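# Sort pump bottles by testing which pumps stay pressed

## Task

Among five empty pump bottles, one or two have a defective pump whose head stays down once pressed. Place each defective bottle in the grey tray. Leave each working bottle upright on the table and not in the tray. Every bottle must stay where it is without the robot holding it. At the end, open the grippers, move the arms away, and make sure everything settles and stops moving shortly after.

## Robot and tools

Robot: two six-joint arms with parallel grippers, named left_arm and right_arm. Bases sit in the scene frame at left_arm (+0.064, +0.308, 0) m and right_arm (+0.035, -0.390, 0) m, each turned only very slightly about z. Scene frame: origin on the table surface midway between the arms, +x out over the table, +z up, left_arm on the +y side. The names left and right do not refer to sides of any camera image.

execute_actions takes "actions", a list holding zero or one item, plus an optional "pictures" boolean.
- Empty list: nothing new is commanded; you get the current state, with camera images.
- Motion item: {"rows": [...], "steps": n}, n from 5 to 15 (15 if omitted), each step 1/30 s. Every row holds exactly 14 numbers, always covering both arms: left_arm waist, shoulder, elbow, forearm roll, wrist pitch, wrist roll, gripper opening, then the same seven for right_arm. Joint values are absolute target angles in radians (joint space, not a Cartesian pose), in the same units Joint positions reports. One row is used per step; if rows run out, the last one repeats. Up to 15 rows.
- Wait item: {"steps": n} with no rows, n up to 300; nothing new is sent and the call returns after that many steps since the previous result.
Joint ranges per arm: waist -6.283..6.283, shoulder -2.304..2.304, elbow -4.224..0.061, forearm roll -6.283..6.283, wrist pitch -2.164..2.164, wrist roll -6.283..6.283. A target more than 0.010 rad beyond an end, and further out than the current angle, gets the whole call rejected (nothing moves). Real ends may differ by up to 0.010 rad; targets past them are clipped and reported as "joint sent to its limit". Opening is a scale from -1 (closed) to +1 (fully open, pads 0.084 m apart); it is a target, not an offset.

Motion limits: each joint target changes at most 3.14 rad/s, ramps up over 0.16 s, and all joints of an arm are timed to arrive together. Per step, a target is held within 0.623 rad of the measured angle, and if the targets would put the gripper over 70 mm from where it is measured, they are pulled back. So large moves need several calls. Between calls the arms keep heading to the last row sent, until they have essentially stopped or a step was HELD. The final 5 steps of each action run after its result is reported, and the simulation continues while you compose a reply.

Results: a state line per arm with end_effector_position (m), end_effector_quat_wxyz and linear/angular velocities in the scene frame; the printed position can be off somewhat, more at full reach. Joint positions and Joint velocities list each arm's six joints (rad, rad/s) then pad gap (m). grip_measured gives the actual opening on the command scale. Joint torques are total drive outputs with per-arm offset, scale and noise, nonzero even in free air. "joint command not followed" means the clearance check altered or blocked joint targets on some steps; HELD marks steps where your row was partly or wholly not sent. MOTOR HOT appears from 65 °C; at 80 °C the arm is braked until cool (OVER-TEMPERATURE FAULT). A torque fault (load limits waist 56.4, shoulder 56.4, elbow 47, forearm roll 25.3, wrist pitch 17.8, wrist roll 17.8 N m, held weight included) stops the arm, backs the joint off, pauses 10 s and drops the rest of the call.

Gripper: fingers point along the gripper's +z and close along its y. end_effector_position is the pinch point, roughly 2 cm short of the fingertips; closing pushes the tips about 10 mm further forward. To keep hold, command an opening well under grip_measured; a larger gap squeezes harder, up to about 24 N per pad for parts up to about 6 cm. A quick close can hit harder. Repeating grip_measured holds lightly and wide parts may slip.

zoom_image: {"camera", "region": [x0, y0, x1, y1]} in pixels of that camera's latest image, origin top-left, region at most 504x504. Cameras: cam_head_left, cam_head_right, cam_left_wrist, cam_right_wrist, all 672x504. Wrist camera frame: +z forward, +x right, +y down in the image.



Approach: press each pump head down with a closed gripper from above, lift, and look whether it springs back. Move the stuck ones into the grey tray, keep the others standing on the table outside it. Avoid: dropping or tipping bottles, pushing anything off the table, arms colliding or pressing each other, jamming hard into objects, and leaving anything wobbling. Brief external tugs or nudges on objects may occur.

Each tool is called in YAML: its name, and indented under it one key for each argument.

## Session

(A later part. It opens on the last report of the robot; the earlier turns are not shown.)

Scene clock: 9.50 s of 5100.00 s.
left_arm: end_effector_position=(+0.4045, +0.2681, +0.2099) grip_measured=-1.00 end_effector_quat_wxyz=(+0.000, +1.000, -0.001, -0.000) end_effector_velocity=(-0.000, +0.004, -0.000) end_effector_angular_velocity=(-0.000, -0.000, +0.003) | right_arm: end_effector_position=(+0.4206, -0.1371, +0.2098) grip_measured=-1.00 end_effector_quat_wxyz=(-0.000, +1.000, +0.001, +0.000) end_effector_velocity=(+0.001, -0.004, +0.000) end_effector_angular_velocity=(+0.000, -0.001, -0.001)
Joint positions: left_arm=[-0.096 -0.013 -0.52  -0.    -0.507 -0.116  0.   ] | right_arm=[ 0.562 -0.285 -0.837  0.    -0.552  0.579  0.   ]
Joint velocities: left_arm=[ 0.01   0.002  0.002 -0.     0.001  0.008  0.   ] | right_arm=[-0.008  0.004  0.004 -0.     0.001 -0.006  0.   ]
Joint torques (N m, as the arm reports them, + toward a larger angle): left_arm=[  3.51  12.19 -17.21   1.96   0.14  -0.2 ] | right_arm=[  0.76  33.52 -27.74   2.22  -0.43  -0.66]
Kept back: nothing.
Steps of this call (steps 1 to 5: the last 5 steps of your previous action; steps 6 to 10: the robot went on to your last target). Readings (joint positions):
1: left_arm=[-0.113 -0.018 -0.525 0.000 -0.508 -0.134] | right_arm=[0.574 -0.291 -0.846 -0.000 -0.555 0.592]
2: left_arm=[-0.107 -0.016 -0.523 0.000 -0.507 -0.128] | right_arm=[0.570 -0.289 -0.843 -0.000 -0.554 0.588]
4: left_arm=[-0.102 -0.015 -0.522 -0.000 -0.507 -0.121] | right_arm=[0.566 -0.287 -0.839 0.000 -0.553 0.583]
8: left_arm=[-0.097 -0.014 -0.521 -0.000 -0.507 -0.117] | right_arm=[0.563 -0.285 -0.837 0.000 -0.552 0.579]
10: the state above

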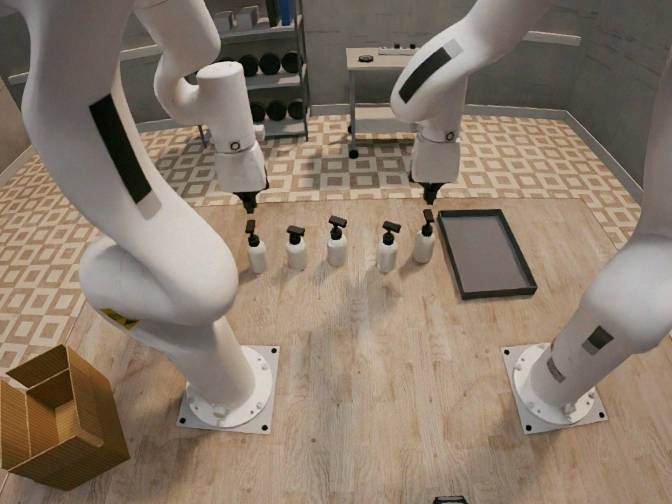

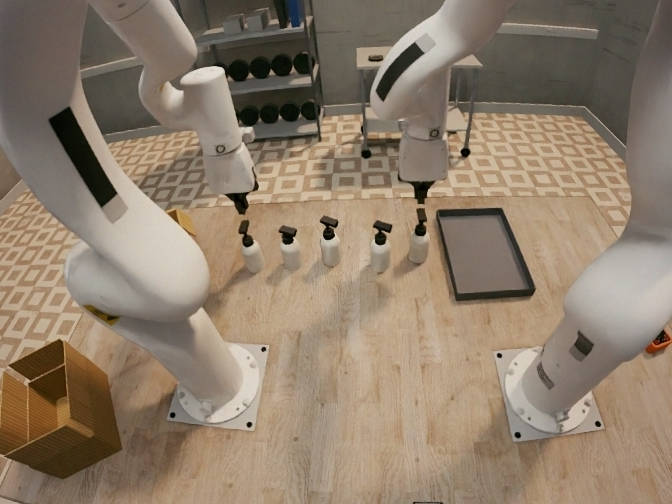

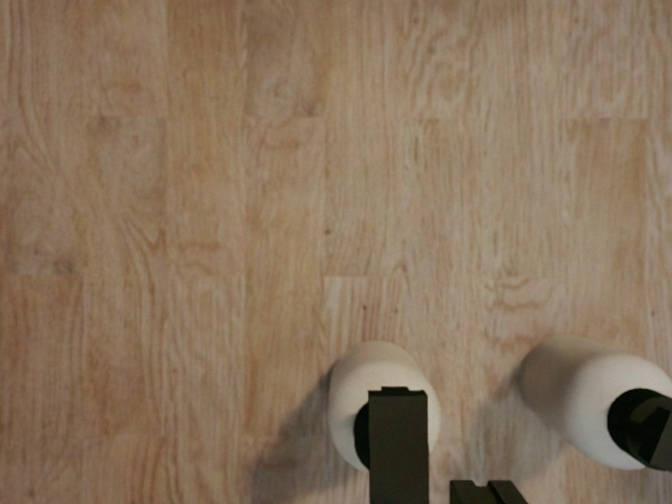

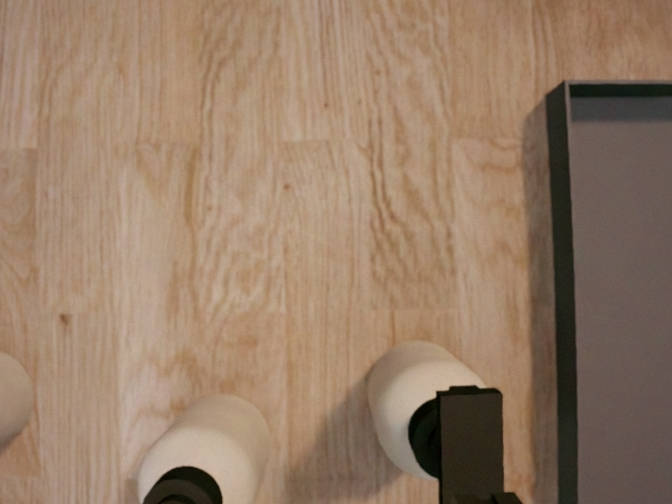

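execute_actions:
  actions:
    - {"rows":[[-0.063,-0.03,-0.517,0,-0.487,-0.08,-1,0.553,-0.3,-0.833,0,-0.533,0.57,-1],[-0.063,-0.03,-0.517,0,-0.487,-0.08,-1,0.553,-0.3,-0.833,0,-0.533,0.57,-1],[-0.063,-0.03,-0.517,0,-0.487,-0.08,-1,0.553,-0.3,-0.833,0,-0.533,0.57,-1],[-0.063,-0.03,-0.517,0,-0.487,-0.08,-1,0.553,-0.3,-0.833,0,-0.533,0.57,-1],[-0.063,-0.1,-0.505,0,-0.405,-0.08,-1,0.553,-0.35,-0.823,0,-0.473,0.57,-1],[-0.063,-0.1,-0.505,0,-0.405,-0.08,-1,0.553,-0.35,-0.823,0,-0.473,0.57,-1],[-0.063,-0.1,-0.505,0,-0.405,-0.08,-1,0.553,-0.35,-0.823,0,-0.473,0.57,-1],[-0.063,-0.1,-0.505,0,-0.405,-0.08,-1,0.553,-0.35,-0.823,0,-0.473,0.57,-1],[-0.063,-0.145,-0.498,0,-0.353,-0.08,-1,0.553,-0.38,-0.817,0,-0.437,0.57,-1],[-0.063,-0.145,-0.498,0,-0.353,-0.08,-1,0.553,-0.38,-0.817,0,-0.437,0.57,-1],[-0.063,-0.145,-0.498,0,-0.353,-0.08,-1,0.553,-0.38,-0.817,0,-0.437,0.57,-1],[-0.063,-0.193,-0.491,0,-0.298,-0.08,-1,0.553,-0.412,-0.811,0,-0.399,0.57,-1]],"steps":15}

execute_actions:
  actions:
    - {"steps":12}

execute_actions:
  actions:
    - {"rows":[[-0.063,-0.013,-0.52,0,-0.507,-0.08,-1,0.553,-0.284,-0.836,0,-0.552,0.57,-1]],"steps":15}

execute_actions:
  actions:
    - {"rows":[[-0.528,-0.17,-0.71,0,-0.54,-0.545,-1,0.3,-0.25,-0.95,0,-0.7,0.32,-1]],"steps":15}

execute_actions:
  actions:
    - {"steps":14}
  pictures: true

zoom_image:
  camera: "cam_head_left"
  region: [220,190,460,280]

Scene clock: 10.50 s of 5100.00 s.
left_arm: end_effector_position=(+0.4065, +0.2789, +0.1811) grip_measured=-1.00 end_effector_quat_wxyz=(-0.000, +1.000, -0.002, -0.001) end_effector_velocity=(+0.008, +0.004, -0.154) end_effector_angular_velocity=(-0.002, -0.019, -0.003) | right_arm: end_effector_position=(+0.4229, -0.1403, +0.1794) grip_measured=-1.00 end_effector_quat_wxyz=(+0.000, +1.000, +0.001, -0.001) end_effector_velocity=(+0.013, +0.007, -0.145) end_effector_angular_velocity=(+0.027, -0.042, +0.001)
Joint positions: left_arm=[-0.064 -0.085 -0.507 -0.    -0.424 -0.082  0.   ] | right_arm=[ 0.553 -0.341 -0.824 -0.    -0.485  0.57   0.   ]
Joint velocities: left_arm=[ 0.015 -0.388  0.066  0.     0.474  0.018  0.   ] | right_arm=[-0.002 -0.28   0.047 -0.     0.377 -0.003  0.   ]
Joint torques (N m, as the arm reports them, + toward a larger angle): left_arm=[  5.1   11.53 -17.26   0.73   0.72  -0.32] | right_arm=[  0.59  20.01 -23.85   2.31   0.14  -0.69]
Steps of this call (steps 1 to 20: the robot went on to your last target; steps 21 to 30: the first 10 steps of this action). Readings (joint positions):
21: left_arm=[-0.095 -0.013 -0.520 -0.000 -0.507 -0.115] | right_arm=[0.561 -0.284 -0.836 0.000 -0.552 0.578]
22: left_arm=[-0.092 -0.014 -0.520 -0.000 -0.505 -0.111] | right_arm=[0.560 -0.286 -0.836 0.000 -0.549 0.577]
24: left_arm=[-0.077 -0.022 -0.518 0.000 -0.496 -0.095] | right_arm=[0.556 -0.294 -0.834 -0.000 -0.540 0.573]
28: left_arm=[-0.066 -0.056 -0.513 0.000 -0.454 -0.083] | right_arm=[0.554 -0.322 -0.829 0.000 -0.505 0.571]
30: the state above

Scene clock: 10.90 s of 5100.00 s.
left_arm: end_effector_position=(+0.4078, +0.2792, +0.1421) grip_measured=-1.00 end_effector_quat_wxyz=(+0.000, +1.000, -0.002, +0.001) end_effector_velocity=(+0.001, -0.000, -0.008) end_effector_angular_velocity=(-0.001, -0.006, +0.001) | right_arm: end_effector_position=(+0.4233, -0.1402, +0.1454) grip_measured=-1.00 end_effector_quat_wxyz=(-0.001, +1.000, +0.001, +0.001) end_effector_velocity=(+0.001, +0.000, -0.006) end_effector_angular_velocity=(+0.003, -0.004, -0.001)
Joint positions: left_arm=[-0.063 -0.187 -0.495 -0.    -0.305 -0.08   0.   ] | right_arm=[ 0.553 -0.408 -0.814  0.    -0.404  0.57   0.   ]
Joint velocities: left_arm=[ 0.    -0.022  0.001 -0.001  0.03   0.001  0.   ] | right_arm=[-0.001 -0.013 -0.     0.001  0.017 -0.     0.   ]
Joint torques (N m, as the arm reports them, + toward a larger angle): left_arm=[ 3.22 -3.46 -2.13  2.37  2.79 -0.06] | right_arm=[-0.16 10.99 -8.3   1.85  1.32 -0.77]
Kept back: nothing.
Steps of this call (steps 1 to 5: the last 5 steps of your previous action; steps 6 to 12: the robot went on to your last target). Readings (joint positions):
1: left_arm=[-0.064 -0.099 -0.505 -0.000 -0.406 -0.081] | right_arm=[0.553 -0.352 -0.823 -0.000 -0.471 0.570]
2: left_arm=[-0.064 -0.115 -0.503 -0.000 -0.389 -0.081] | right_arm=[0.553 -0.362 -0.820 -0.000 -0.460 0.570]
4: left_arm=[-0.063 -0.144 -0.498 -0.000 -0.354 -0.080] | right_arm=[0.553 -0.381 -0.817 0.000 -0.435 0.570]
8: left_arm=[-0.063 -0.182 -0.494 -0.000 -0.311 -0.080] | right_arm=[0.553 -0.405 -0.813 -0.000 -0.407 0.570]
12: the state above

Scene clock: 11.23 s of 5100.00 s.
left_arm: end_effector_position=(+0.4066, +0.2794, +0.2033) grip_measured=-1.00 end_effector_quat_wxyz=(+0.000, +1.000, -0.002, +0.001) end_effector_velocity=(-0.020, +0.001, +0.064) end_effector_angular_velocity=(+0.004, +0.050, -0.000) | right_arm: end_effector_position=(+0.4232, -0.1404, +0.2047) grip_measured=-1.00 end_effector_quat_wxyz=(-0.000, +1.000, +0.001, +0.001) end_effector_velocity=(-0.013, -0.009, +0.044) end_effector_angular_velocity=(-0.025, +0.039, -0.001)
Joint positions: left_arm=[-0.063 -0.029 -0.517  0.    -0.485 -0.08   0.   ] | right_arm=[ 0.553 -0.293 -0.834 -0.    -0.539  0.57   0.   ]
Joint velocities: left_arm=[-0.001  0.166 -0.022 -0.001 -0.238 -0.     0.   ] | right_arm=[-0.001  0.088 -0.009 -0.    -0.143 -0.     0.   ]
Joint torques (N m, as the arm reports them, + toward a larger angle): left_arm=[  2.     4.48 -17.53   1.69   0.25  -0.07] | right_arm=[  0.4   29.   -25.85   2.44  -0.36  -0.79]
Steps of this call (steps 1 to 10: the first 10 steps of this action). Readings (joint positions):
1: left_arm=[-0.063 -0.188 -0.495 -0.000 -0.304 -0.080] | right_arm=[0.553 -0.408 -0.814 0.000 -0.403 0.570]
2: left_arm=[-0.063 -0.187 -0.495 -0.000 -0.306 -0.080] | right_arm=[0.553 -0.407 -0.814 0.000 -0.406 0.570]
4: left_arm=[-0.063 -0.160 -0.495 -0.000 -0.340 -0.080] | right_arm=[0.553 -0.382 -0.815 -0.000 -0.440 0.570]
8: left_arm=[-0.063 -0.048 -0.513 0.000 -0.461 -0.080] | right_arm=[0.553 -0.303 -0.832 0.000 -0.525 0.570]
10: the state above

Scene clock: 11.73 s of 5100.00 s.
left_arm: end_effector_position=(+0.4238, +0.1837, +0.2136) grip_measured=-1.00 end_effector_quat_wxyz=(-0.000, +1.000, -0.002, -0.000) end_effector_velocity=(+0.020, -0.410, +0.013) end_effector_angular_velocity=(+0.001, -0.002, -0.007) | right_arm: end_effector_position=(+0.4836, -0.2145, +0.2551) grip_measured=-1.00 end_effector_quat_wxyz=(-0.000, +1.000, -0.001, +0.000) end_effector_velocity=(+0.180, -0.276, +0.164) end_effector_angular_velocity=(+0.009, -0.029, -0.043)
Joint positions: left_arm=[-0.312 -0.098 -0.622  0.    -0.524 -0.329  0.   ] | right_arm=[ 0.354 -0.258 -0.926 -0.    -0.667  0.375  0.   ]
Joint velocities: left_arm=[-1.    -0.335 -0.411  0.002 -0.074 -0.994  0.   ] | right_arm=[-0.671  0.1   -0.304 -0.002 -0.374 -0.627  0.   ]
Joint torques (N m, as the arm reports them, + toward a larger angle): left_arm=[  1.21  13.05 -18.41   2.18   0.01  -0.51] | right_arm=[ 16.5   28.96 -23.35   2.52  -0.32  -0.55]
Steps of this call (steps 1 to 5: the last 5 steps of your previous action; steps 6 to 15: the first 10 steps of this action). Readings (joint positions):
6: left_arm=[-0.063 -0.016 -0.519 0.000 -0.504 -0.080] | right_arm=[0.553 -0.286 -0.835 -0.000 -0.550 0.570]
7: left_arm=[-0.066 -0.016 -0.520 0.000 -0.505 -0.084] | right_arm=[0.550 -0.285 -0.837 0.000 -0.553 0.566]
9: left_arm=[-0.102 -0.028 -0.535 0.000 -0.509 -0.123] | right_arm=[0.516 -0.281 -0.852 0.000 -0.575 0.530]
13: left_arm=[-0.245 -0.076 -0.594 0.000 -0.519 -0.261] | right_arm=[0.405 -0.265 -0.903 -0.000 -0.638 0.424]
15: the state above

Scene clock: 12.20 s of 5100.00 s.
left_arm: end_effector_position=(+0.4168, +0.0937, +0.2156) grip_measured=-1.00 end_effector_quat_wxyz=(-0.000, +1.000, -0.002, -0.000) end_effector_velocity=(-0.002, -0.010, +0.001) end_effector_angular_velocity=(-0.000, +0.000, +0.002) | right_arm: end_effector_position=(+0.4964, -0.2373, +0.2680) grip_measured=-1.00 end_effector_quat_wxyz=(+0.000, +1.000, -0.000, -0.000) end_effector_velocity=(+0.002, -0.003, +0.002) end_effector_angular_velocity=(+0.001, -0.003, -0.002)
Joint positions: left_arm=[-0.525 -0.169 -0.709  0.    -0.54  -0.543  0.   ] | right_arm=[ 0.301 -0.25  -0.95   0.    -0.7    0.32   0.   ]
Joint velocities: left_arm=[-0.022 -0.007 -0.01  -0.001 -0.003 -0.024  0.   ] | right_arm=[-0.006  0.001 -0.003 -0.    -0.002 -0.004  0.   ]
Joint torques (N m, as the arm reports them, + toward a larger angle): left_arm=[ -0.27  16.39 -18.71   1.75   0.06  -0.44] | right_arm=[  1.08  33.66 -29.21   2.39  -0.42  -0.74]
Kept back: nothing.
Steps of this call (steps 1 to 5: the last 5 steps of your previous action; steps 6 to 14: the robot went on to your last target). Readings (joint positions):
1: left_arm=[-0.345 -0.109 -0.635 0.000 -0.526 -0.362] | right_arm=[0.335 -0.255 -0.934 -0.000 -0.678 0.357]
2: left_arm=[-0.378 -0.120 -0.649 0.000 -0.529 -0.395] | right_arm=[0.323 -0.253 -0.940 -0.000 -0.685 0.346]
4: left_arm=[-0.442 -0.142 -0.675 -0.000 -0.533 -0.459] | right_arm=[0.311 -0.251 -0.945 -0.000 -0.693 0.332]
8: left_arm=[-0.510 -0.164 -0.702 -0.000 -0.538 -0.526] | right_arm=[0.304 -0.251 -0.948 0.000 -0.698 0.323]
14: the state above

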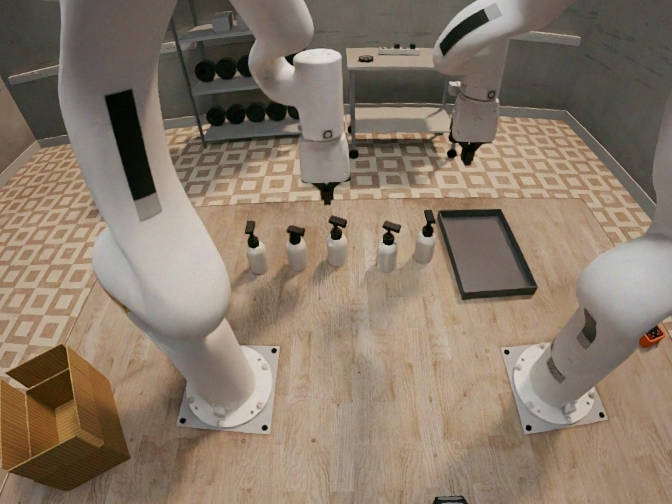

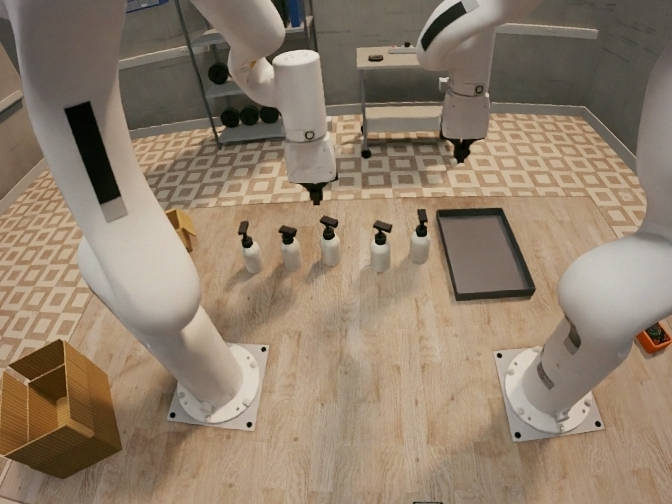

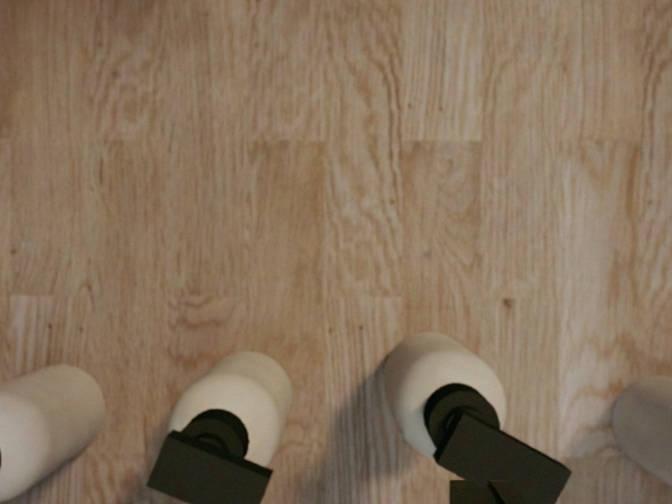

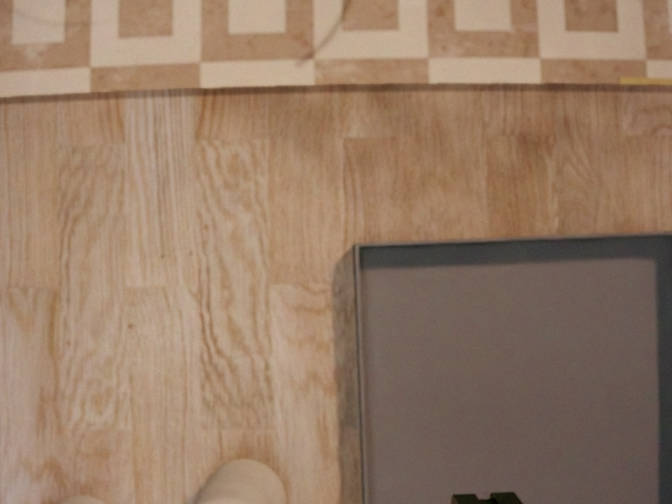

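Region (220, 190, 460, 280) of cam_head_left's 672x504 image, scaled by 2.100, with more detail than that image has; it fills the top 189 rows of this view, and the rest is white.

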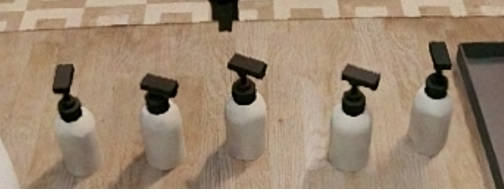

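execute_actions:
  actions:
    - {"rows":[[-0.539,-0.2,-0.73,0,-0.53,-0.555,-1,0.3,-0.25,-0.95,0,-0.7,0.32,-1],[-0.539,-0.2,-0.73,0,-0.53,-0.555,-1,0.3,-0.25,-0.95,0,-0.7,0.32,-1],[-0.539,-0.2,-0.73,0,-0.53,-0.555,-1,0.3,-0.25,-0.95,0,-0.7,0.32,-1],[-0.539,-0.2,-0.73,0,-0.53,-0.555,-1,0.3,-0.25,-0.95,0,-0.7,0.32,-1],[-0.539,-0.27,-0.712,0,-0.442,-0.555,-1,0.3,-0.25,-0.95,0,-0.7,0.32,-1],[-0.539,-0.27,-0.712,0,-0.442,-0.555,-1,0.3,-0.25,-0.95,0,-0.7,0.32,-1],[-0.539,-0.27,-0.712,0,-0.442,-0.555,-1,0.3,-0.25,-0.95,0,-0.7,0.32,-1],[-0.539,-0.27,-0.712,0,-0.442,-0.555,-1,0.3,-0.25,-0.95,0,-0.7,0.32,-1],[-0.539,-0.31,-0.706,0,-0.396,-0.555,-1,0.3,-0.25,-0.95,0,-0.7,0.32,-1],[-0.539,-0.31,-0.706,0,-0.396,-0.555,-1,0.3,-0.25,-0.95,0,-0.7,0.32,-1],[-0.539,-0.31,-0.706,0,-0.396,-0.555,-1,0.3,-0.25,-0.95,0,-0.7,0.32,-1],[-0.539,-0.35,-0.701,0,-0.351,-0.555,-1,0.3,-0.25,-0.95,0,-0.7,0.32,-1]],"steps":15}

execute_actions:
  actions:
    - {"steps":12}

execute_actions:
  actions:
    - {"rows":[[-0.539,-0.19,-0.735,0,-0.545,-0.555,0.5,-0.3,-0.1,-0.9,0,-0.8,-0.3,-1]],"steps":15}

execute_actions:
  actions:
    - {"rows":[[-0.332,-0.078,-0.589,0,-0.511,0.2,0.5,-1.1,-0.1,-0.9,0,-0.8,-1.1,-1]],"steps":15}

execute_actions:
  actions:
    - {"steps":14}
  pictures: true

zoom_image:
  camera: "cam_head_left"
  region: [220,190,460,280]

Scene clock: 13.17 s of 5100.00 s.
left_arm: end_effector_position=(+0.4205, +0.0848, +0.1821) grip_measured=-1.00 end_effector_quat_wxyz=(-0.001, +1.000, -0.002, -0.001) end_effector_velocity=(+0.003, -0.005, -0.195) end_effector_angular_velocity=(-0.008, -0.011, +0.001) | right_arm: end_effector_position=(+0.4967, -0.2376, +0.2682) grip_measured=-1.00 end_effector_quat_wxyz=(+0.000, +1.000, -0.001, +0.000) end_effector_velocity=(+0.000, -0.000, +0.000) end_effector_angular_velocity=(-0.000, -0.000, -0.000)
Joint positions: left_arm=[-0.539 -0.254 -0.714 -0.    -0.463 -0.555  0.   ] | right_arm=[ 0.3  -0.25 -0.95 -0.   -0.7   0.32  0.  ]
Joint velocities: left_arm=[-0.005 -0.406  0.074 -0.001  0.494 -0.005  0.   ] | right_arm=[-0.     0.    -0.    -0.001 -0.     0.001  0.   ]
Joint torques (N m, as the arm reports them, + toward a larger angle): left_arm=[  3.5   12.12 -19.06   1.83   1.05  -0.13] | right_arm=[  1.45  33.14 -29.8    2.87  -0.35  -0.81]
Steps of this call (steps 1 to 19: the robot went on to your last target; steps 20 to 29: the first 10 steps of this action). Readings (joint positions):
20: left_arm=[-0.528 -0.170 -0.710 0.000 -0.540 -0.545] | right_arm=[0.300 -0.250 -0.950 0.000 -0.700 0.320]
21: left_arm=[-0.529 -0.172 -0.712 -0.000 -0.539 -0.546] | right_arm=[0.300 -0.250 -0.950 0.000 -0.700 0.320]
23: left_arm=[-0.534 -0.187 -0.722 0.000 -0.534 -0.551] | right_arm=[0.300 -0.250 -0.950 0.000 -0.700 0.320]
27: left_arm=[-0.538 -0.223 -0.722 0.000 -0.495 -0.554] | right_arm=[0.300 -0.250 -0.950 0.000 -0.700 0.320]
29: the state above

Scene clock: 13.57 s of 5100.00 s.
left_arm: end_effector_position=(+0.4227, +0.0833, +0.1416) grip_measured=-1.00 end_effector_quat_wxyz=(+0.001, +1.000, -0.002, +0.002) end_effector_velocity=(+0.002, -0.001, -0.006) end_effector_angular_velocity=(-0.007, -0.011, +0.000) | right_arm: end_effector_position=(+0.4967, -0.2376, +0.2682) grip_measured=-1.00 end_effector_quat_wxyz=(+0.000, +1.000, -0.001, +0.000) end_effector_velocity=(+0.000, -0.000, +0.000) end_effector_angular_velocity=(-0.000, -0.000, +0.000)
Joint positions: left_arm=[-0.539 -0.343 -0.706  0.    -0.358 -0.555  0.   ] | right_arm=[ 0.3  -0.25 -0.95 -0.   -0.7   0.32  0.  ]
Joint velocities: left_arm=[-0.    -0.012  0.004  0.     0.029 -0.001  0.   ] | right_arm=[-0.  0. -0. -0. -0. -0.  0.]
Joint torques (N m, as the arm reports them, + toward a larger angle): left_arm=[ 2.83 -5.18  1.16  0.44  3.79 -0.29] | right_arm=[  0.05  34.61 -29.76   2.61  -0.46  -0.85]
Kept back: nothing.
Steps of this call (steps 1 to 5: the last 5 steps of your previous action; steps 6 to 12: the robot went on to your last target). Readings (joint positions):
1: left_arm=[-0.539 -0.268 -0.712 -0.000 -0.445 -0.555] | right_arm=[0.300 -0.250 -0.950 0.000 -0.700 0.320]
2: left_arm=[-0.539 -0.283 -0.710 -0.000 -0.429 -0.555] | right_arm=[0.300 -0.250 -0.950 0.000 -0.700 0.320]
4: left_arm=[-0.539 -0.309 -0.706 -0.000 -0.398 -0.555] | right_arm=[0.300 -0.250 -0.950 0.000 -0.700 0.320]
8: left_arm=[-0.539 -0.339 -0.705 0.000 -0.363 -0.555] | right_arm=[0.300 -0.250 -0.950 -0.000 -0.700 0.320]
12: the state above

Scene clock: 13.90 s of 5100.00 s.
left_arm: end_effector_position=(+0.4228, +0.0831, +0.2090) grip_measured=+0.20 end_effector_quat_wxyz=(+0.001, +1.000, -0.003, +0.001) end_effector_velocity=(-0.018, +0.011, +0.064) end_effector_angular_velocity=(+0.033, +0.054, +0.002) | right_arm: end_effector_position=(+0.5062, -0.3402, +0.2869) grip_measured=-1.00 end_effector_quat_wxyz=(-0.000, +1.000, +0.003, +0.000) end_effector_velocity=(-0.008, -0.416, +0.075) end_effector_angular_velocity=(+0.000, -0.003, +0.021)
Joint positions: left_arm=[-0.539 -0.204 -0.732 -0.    -0.525 -0.555  0.053] | right_arm=[ 0.086 -0.197 -0.932 -0.    -0.736  0.099  0.   ]
Joint velocities: left_arm=[ 0.     0.135 -0.021 -0.002 -0.219 -0.     0.187] | right_arm=[-0.872  0.219  0.071 -0.    -0.145 -0.893  0.   ]
Joint torques (N m, as the arm reports them, + toward a larger angle): left_arm=[  0.71  13.94 -16.54   2.05   0.48  -0.2 ] | right_arm=[  2.3   34.23 -29.21   2.66  -0.57  -0.69]
Steps of this call (steps 1 to 10: the first 10 steps of this action). Readings (joint positions):
1: left_arm=[-0.539 -0.343 -0.706 0.000 -0.357 -0.555] | right_arm=[0.300 -0.250 -0.950 0.000 -0.700 0.320]
2: left_arm=[-0.539 -0.342 -0.706 0.000 -0.359 -0.555] | right_arm=[0.298 -0.249 -0.950 0.000 -0.701 0.316]
4: left_arm=[-0.539 -0.318 -0.706 -0.000 -0.392 -0.555] | right_arm=[0.264 -0.241 -0.946 0.000 -0.706 0.279]
8: left_arm=[-0.539 -0.219 -0.728 0.000 -0.503 -0.555] | right_arm=[0.144 -0.211 -0.937 0.000 -0.726 0.159]
10: the state above

Scene clock: 14.40 s of 5100.00 s.
left_arm: end_effector_position=(+0.4171, +0.1494, +0.2124) grip_measured=+0.49 end_effector_quat_wxyz=(-0.000, +0.986, -0.167, -0.000) end_effector_velocity=(-0.047, +0.281, -0.017) end_effector_angular_velocity=(-0.002, +0.000, -1.782) | right_arm: end_effector_position=(+0.4659, -0.5441, +0.3085) grip_measured=-1.00 end_effector_quat_wxyz=(+0.000, +1.000, +0.006, +0.000) end_effector_velocity=(-0.154, -0.390, +0.016) end_effector_angular_velocity=(+0.000, +0.001, -0.004)
Joint positions: left_arm=[-0.402 -0.116 -0.638  0.    -0.522 -0.088  0.065] | right_arm=[-0.363 -0.131 -0.911 -0.    -0.779 -0.356  0.   ]
Joint velocities: left_arm=[ 0.612  0.336  0.43  -0.001  0.094  2.395 -0.   ] | right_arm=[-0.915  0.05   0.017 -0.    -0.033 -0.912  0.   ]
Joint torques (N m, as the arm reports them, + toward a larger angle): left_arm=[ -4.64  14.69 -19.92   2.17   0.19  -0.94] | right_arm=[  0.72  29.15 -30.06   2.63  -0.35  -0.58]
Steps of this call (steps 1 to 5: the last 5 steps of your previous action; steps 6 to 15: the first 10 steps of this action). Readings (joint positions):
6: left_arm=[-0.539 -0.193 -0.734 -0.000 -0.542 -0.555] | right_arm=[-0.090 -0.153 -0.918 -0.000 -0.765 -0.082]
7: left_arm=[-0.538 -0.192 -0.733 -0.000 -0.543 -0.551] | right_arm=[-0.119 -0.147 -0.916 -0.000 -0.768 -0.113]
9: left_arm=[-0.526 -0.184 -0.725 -0.000 -0.541 -0.512] | right_arm=[-0.180 -0.143 -0.915 -0.000 -0.771 -0.173]
13: left_arm=[-0.446 -0.141 -0.669 0.000 -0.529 -0.256] | right_arm=[-0.302 -0.135 -0.912 -0.000 -0.777 -0.295]
15: the state above

Scene clock: 14.87 s of 5100.00 s.
left_arm: end_effector_position=(+0.4106, +0.1802, +0.2101) grip_measured=+0.49 end_effector_quat_wxyz=(+0.000, +0.962, -0.272, +0.000) end_effector_velocity=(-0.001, +0.003, -0.000) end_effector_angular_velocity=(+0.001, +0.001, -0.014) | right_arm: end_effector_position=(+0.3590, -0.7059, +0.3144) grip_measured=-1.00 end_effector_quat_wxyz=(+0.000, +1.000, +0.007, +0.000) end_effector_velocity=(-0.299, -0.292, +0.012) end_effector_angular_velocity=(+0.000, +0.001, +0.009)
Joint positions: left_arm=[-0.333 -0.078 -0.59  -0.    -0.511  0.198  0.065] | right_arm=[-0.792 -0.113 -0.904 -0.    -0.792 -0.789  0.   ]
Joint velocities: left_arm=[ 0.007  0.004  0.005  0.001 -0.     0.021  0.   ] | right_arm=[-0.923  0.038  0.013 -0.001 -0.026 -0.93   0.   ]
Joint torques (N m, as the arm reports them, + toward a larger angle): left_arm=[  1.19  13.44 -18.74   1.53   0.18  -0.12] | right_arm=[ -0.12  28.53 -29.68   2.43  -0.51  -0.66]
Kept back: nothing.
Steps of this call (steps 1 to 5: the last 5 steps of your previous action; steps 6 to 14: the robot went on to your last target). Readings (joint positions):
1: left_arm=[-0.383 -0.106 -0.625 0.000 -0.520 -0.013] | right_arm=[-0.393 -0.130 -0.910 -0.000 -0.780 -0.386]
2: left_arm=[-0.367 -0.097 -0.614 0.000 -0.517 0.050] | right_arm=[-0.424 -0.128 -0.909 -0.000 -0.781 -0.417]
4: left_arm=[-0.348 -0.087 -0.600 0.000 -0.514 0.130] | right_arm=[-0.485 -0.125 -0.909 -0.000 -0.783 -0.478]
8: left_arm=[-0.336 -0.080 -0.592 -0.000 -0.512 0.184] | right_arm=[-0.608 -0.120 -0.907 -0.000 -0.786 -0.602]
14: the state above

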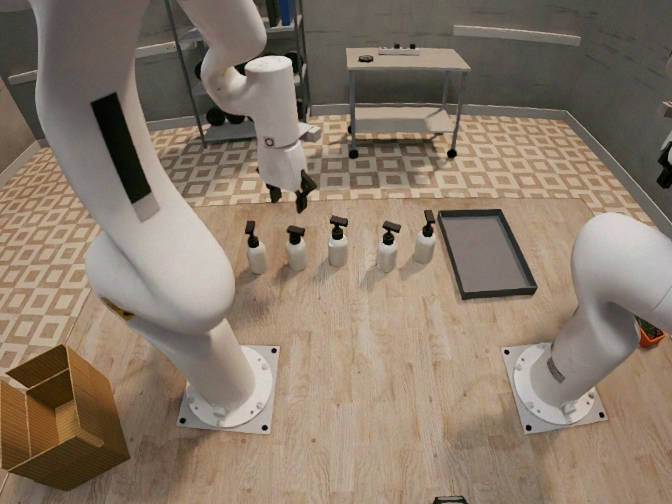

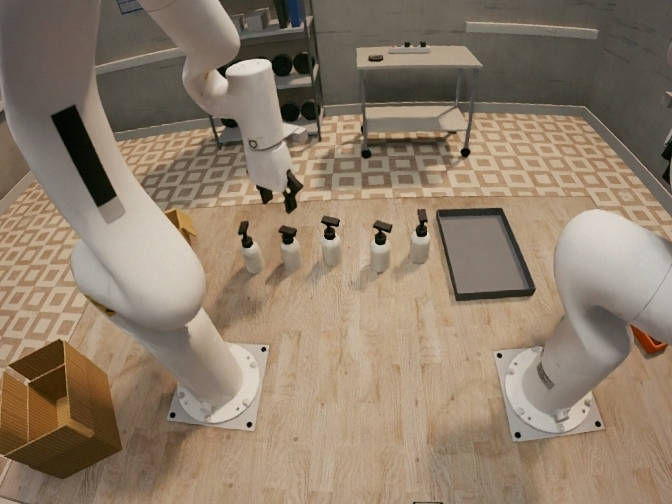

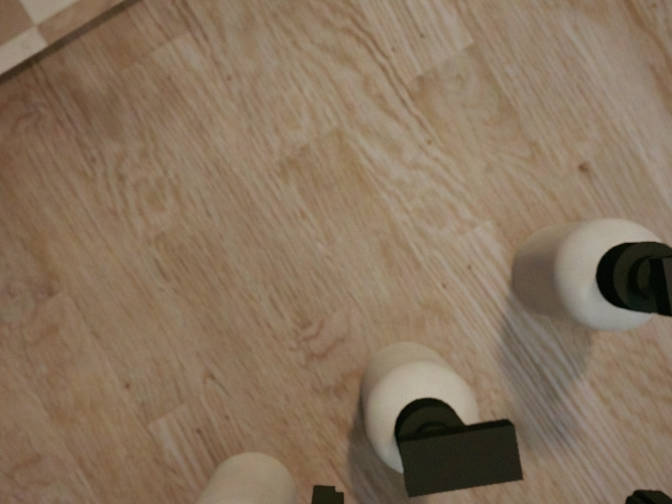

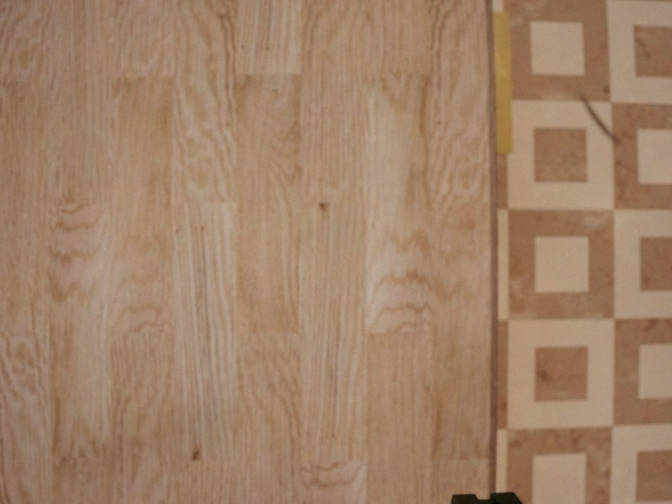

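Region (220, 190, 460, 280) of cam_head_left's 672x504 image, scaled by 2.100, with more detail than that image has; it fills the top 189 rows of this view, and the rest is white.

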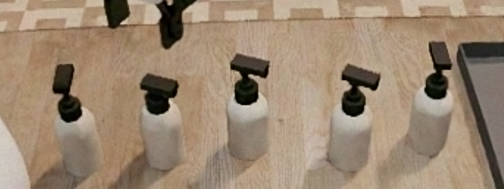

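execute_actions:
  actions:
    - {"rows":[[-0.332,-0.078,-0.589,0,-0.511,-1.45,0.6,-1.1,-0.1,-0.9,0,-0.8,-1.1,-1]],"steps":15}

execute_actions:
  actions:
    - {"steps":18}

execute_actions:
  actions:
    - {"rows":[[-0.332,-0.2,-0.568,0,-0.368,-1.45,0.6,-1.1,-0.1,-0.9,0,-0.8,-1.1,-1],[-0.332,-0.2,-0.568,0,-0.368,-1.45,0.6,-1.1,-0.1,-0.9,0,-0.8,-1.1,-1],[-0.332,-0.2,-0.568,0,-0.368,-1.45,0.6,-1.1,-0.1,-0.9,0,-0.8,-1.1,-1],[-0.332,-0.2,-0.568,0,-0.368,-1.45,0.6,-1.1,-0.1,-0.9,0,-0.8,-1.1,-1],[-0.332,-0.2,-0.568,0,-0.368,-1.45,0.6,-1.1,-0.1,-0.9,0,-0.8,-1.1,-1],[-0.332,-0.2,-0.568,0,-0.368,-1.45,0.6,-1.1,-0.1,-0.9,0,-0.8,-1.1,-1],[-0.332,-0.2,-0.568,0,-0.368,-1.45,0.6,-1.1,-0.1,-0.9,0,-0.8,-1.1,-1]],"steps":10}
  pictures: true

Scene clock: 15.67 s of 5100.00 s.
left_arm: end_effector_position=(+0.4105, +0.1805, +0.2101) grip_measured=+0.59 end_effector_quat_wxyz=(+0.000, +0.999, -0.032, +0.000) end_effector_velocity=(+0.000, -0.000, +0.000) end_effector_angular_velocity=(+0.000, +0.000, +2.825) | right_arm: end_effector_position=(+0.2468, -0.7860, +0.3184) grip_measured=-1.00 end_effector_quat_wxyz=(-0.000, +1.000, +0.009, -0.000) end_effector_velocity=(-0.001, -0.001, +0.001) end_effector_angular_velocity=(-0.001, -0.001, -0.002)
Joint positions: left_arm=[-0.332 -0.078 -0.589 -0.    -0.511 -0.289  0.069] | right_arm=[-1.099 -0.1   -0.9    0.    -0.8   -1.1    0.   ]
Joint velocities: left_arm=[-0.001  0.    -0.001  0.    -0.001 -2.826 -0.   ] | right_arm=[-0.004  0.    -0.001  0.    -0.001 -0.002  0.   ]
Joint torques (N m, as the arm reports them, + toward a larger angle): left_arm=[ -0.87  10.46 -20.19   2.08   0.35  -0.5 ] | right_arm=[  0.73  27.58 -30.49   2.79  -0.47  -0.71]
Steps of this call (steps 1 to 14: the robot went on to your last target; steps 15 to 24: the first 10 steps of this action). Readings (joint positions):
15: left_arm=[-0.332 -0.078 -0.589 0.000 -0.511 0.200] | right_arm=[-1.095 -0.100 -0.900 0.000 -0.800 -1.095]
16: left_arm=[-0.332 -0.078 -0.589 0.000 -0.511 0.196] | right_arm=[-1.096 -0.100 -0.900 0.000 -0.800 -1.097]
18: left_arm=[-0.332 -0.078 -0.589 0.000 -0.511 0.157] | right_arm=[-1.098 -0.100 -0.900 0.000 -0.800 -1.098]
22: left_arm=[-0.332 -0.078 -0.589 0.000 -0.511 -0.105] | right_arm=[-1.099 -0.100 -0.900 0.000 -0.800 -1.100]
24: the state above

Scene clock: 16.27 s of 5100.00 s.
left_arm: end_effector_position=(+0.4105, +0.1805, +0.2101) grip_measured=+0.59 end_effector_quat_wxyz=(+0.000, +0.856, +0.516, -0.000) end_effector_velocity=(-0.001, +0.000, -0.001) end_effector_angular_velocity=(+0.001, +0.003, +0.129) | right_arm: end_effector_position=(+0.2466, -0.7861, +0.3184) grip_measured=-1.00 end_effector_quat_wxyz=(+0.000, +1.000, +0.009, -0.000) end_effector_velocity=(-0.000, -0.000, +0.000) end_effector_angular_velocity=(-0.000, -0.000, -0.001)
Joint positions: left_arm=[-0.332 -0.078 -0.589  0.    -0.511 -1.438  0.069] | right_arm=[-1.1 -0.1 -0.9  0.  -0.8 -1.1  0. ]
Joint velocities: left_arm=[ 0.    -0.003  0.     0.    -0.    -0.129 -0.   ] | right_arm=[-0.001  0.    -0.001  0.    -0.     0.001  0.   ]
Joint torques (N m, as the arm reports them, + toward a larger angle): left_arm=[  5.46  11.93 -19.87   1.7    0.24   0.07] | right_arm=[  0.46  28.51 -31.03   2.9   -0.38  -0.72]
Kept back: nothing.
Steps of this call (steps 1 to 5: the last 5 steps of your previous action; steps 6 to 18: the robot went on to your last target). Readings (joint positions):
1: left_arm=[-0.332 -0.078 -0.589 -0.000 -0.511 -0.384] | right_arm=[-1.100 -0.100 -0.900 0.000 -0.800 -1.100]
2: left_arm=[-0.332 -0.078 -0.589 -0.000 -0.511 -0.480] | right_arm=[-1.100 -0.100 -0.900 0.000 -0.800 -1.100]
4: left_arm=[-0.332 -0.078 -0.589 -0.000 -0.511 -0.672] | right_arm=[-1.100 -0.100 -0.900 0.000 -0.800 -1.100]
8: left_arm=[-0.332 -0.078 -0.589 -0.000 -0.511 -1.054] | right_arm=[-1.100 -0.100 -0.900 0.000 -0.800 -1.100]
18: the state above

Scene clock: 16.43 s of 5100.00 s.
left_arm: end_effector_position=(+0.4129, +0.1796, +0.1860) grip_measured=+0.59 end_effector_quat_wxyz=(+0.001, +0.854, +0.520, +0.001) end_effector_velocity=(-0.030, +0.011, -0.341) end_effector_angular_velocity=(+0.045, +0.125, +0.023) | right_arm: end_effector_position=(+0.2466, -0.7861, +0.3184) grip_measured=-1.00 end_effector_quat_wxyz=(+0.000, +1.000, +0.009, -0.000) end_effector_velocity=(+0.000, +0.000, -0.000) end_effector_angular_velocity=(+0.001, +0.000, +0.000)
Joint positions: left_arm=[-0.332 -0.135 -0.58   0.    -0.442 -1.448  0.069] | right_arm=[-1.1 -0.1 -0.9 -0.  -0.8 -1.1  0. ]
Joint velocities: left_arm=[ 0.001 -0.78   0.16  -0.001  0.807 -0.021 -0.   ] | right_arm=[ 0.001  0.     0.     0.    -0.    -0.     0.   ]
Joint torques (N m, as the arm reports them, + toward a larger angle): left_arm=[  1.42  18.46 -16.22   2.69  -0.13  -0.38] | right_arm=[  1.19  27.61 -30.79   2.55  -0.46  -0.74]
Steps of this call (steps 1 to 5: the first 5 steps of this action). Readings (joint positions):
1: left_arm=[-0.332 -0.078 -0.589 0.000 -0.511 -1.441] | right_arm=[-1.100 -0.100 -0.900 0.000 -0.800 -1.100]
2: left_arm=[-0.332 -0.080 -0.589 0.000 -0.507 -1.444] | right_arm=[-1.100 -0.100 -0.900 0.000 -0.800 -1.100]
4: left_arm=[-0.332 -0.109 -0.585 0.000 -0.470 -1.447] | right_arm=[-1.100 -0.100 -0.900 0.000 -0.800 -1.100]
5: the state above

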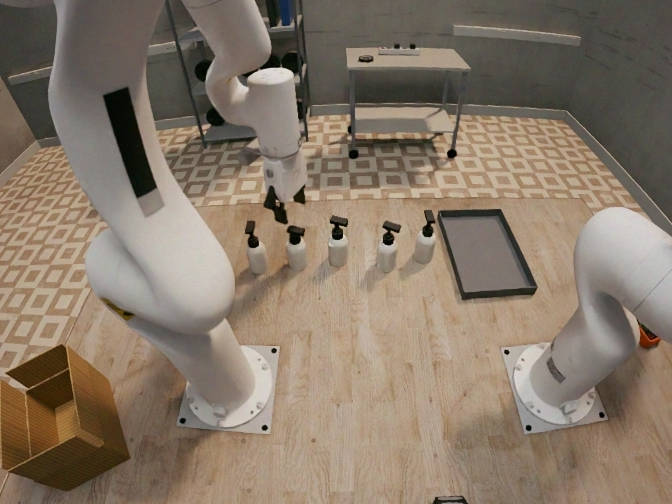

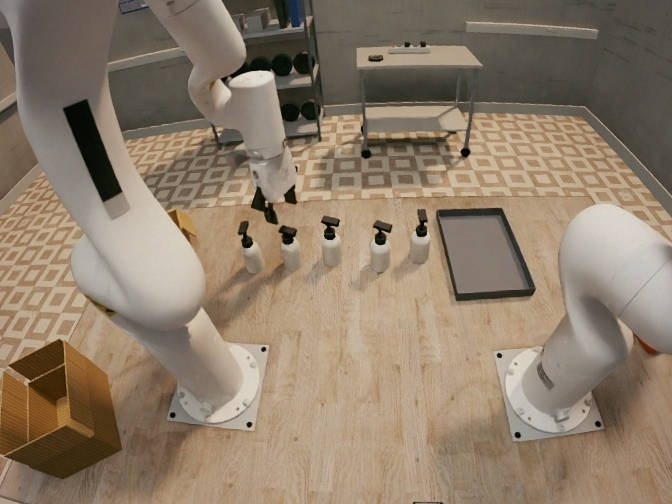

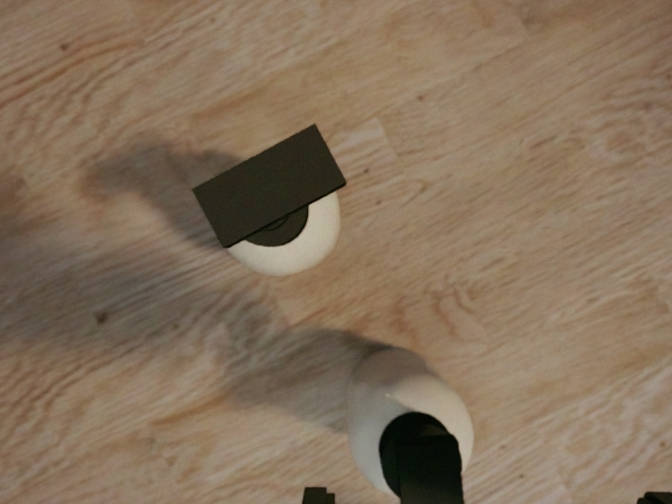

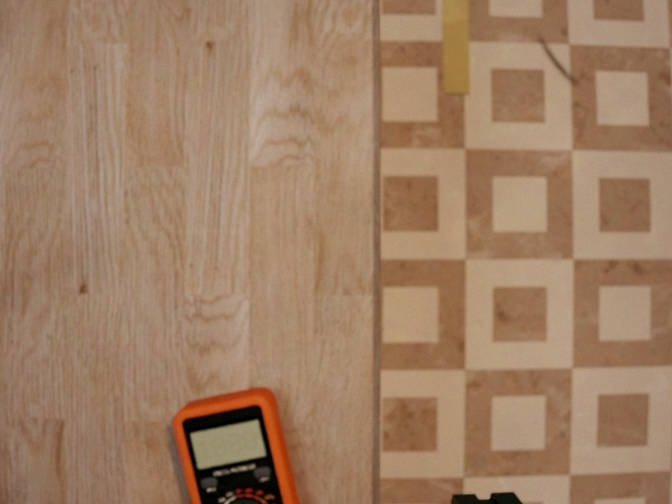

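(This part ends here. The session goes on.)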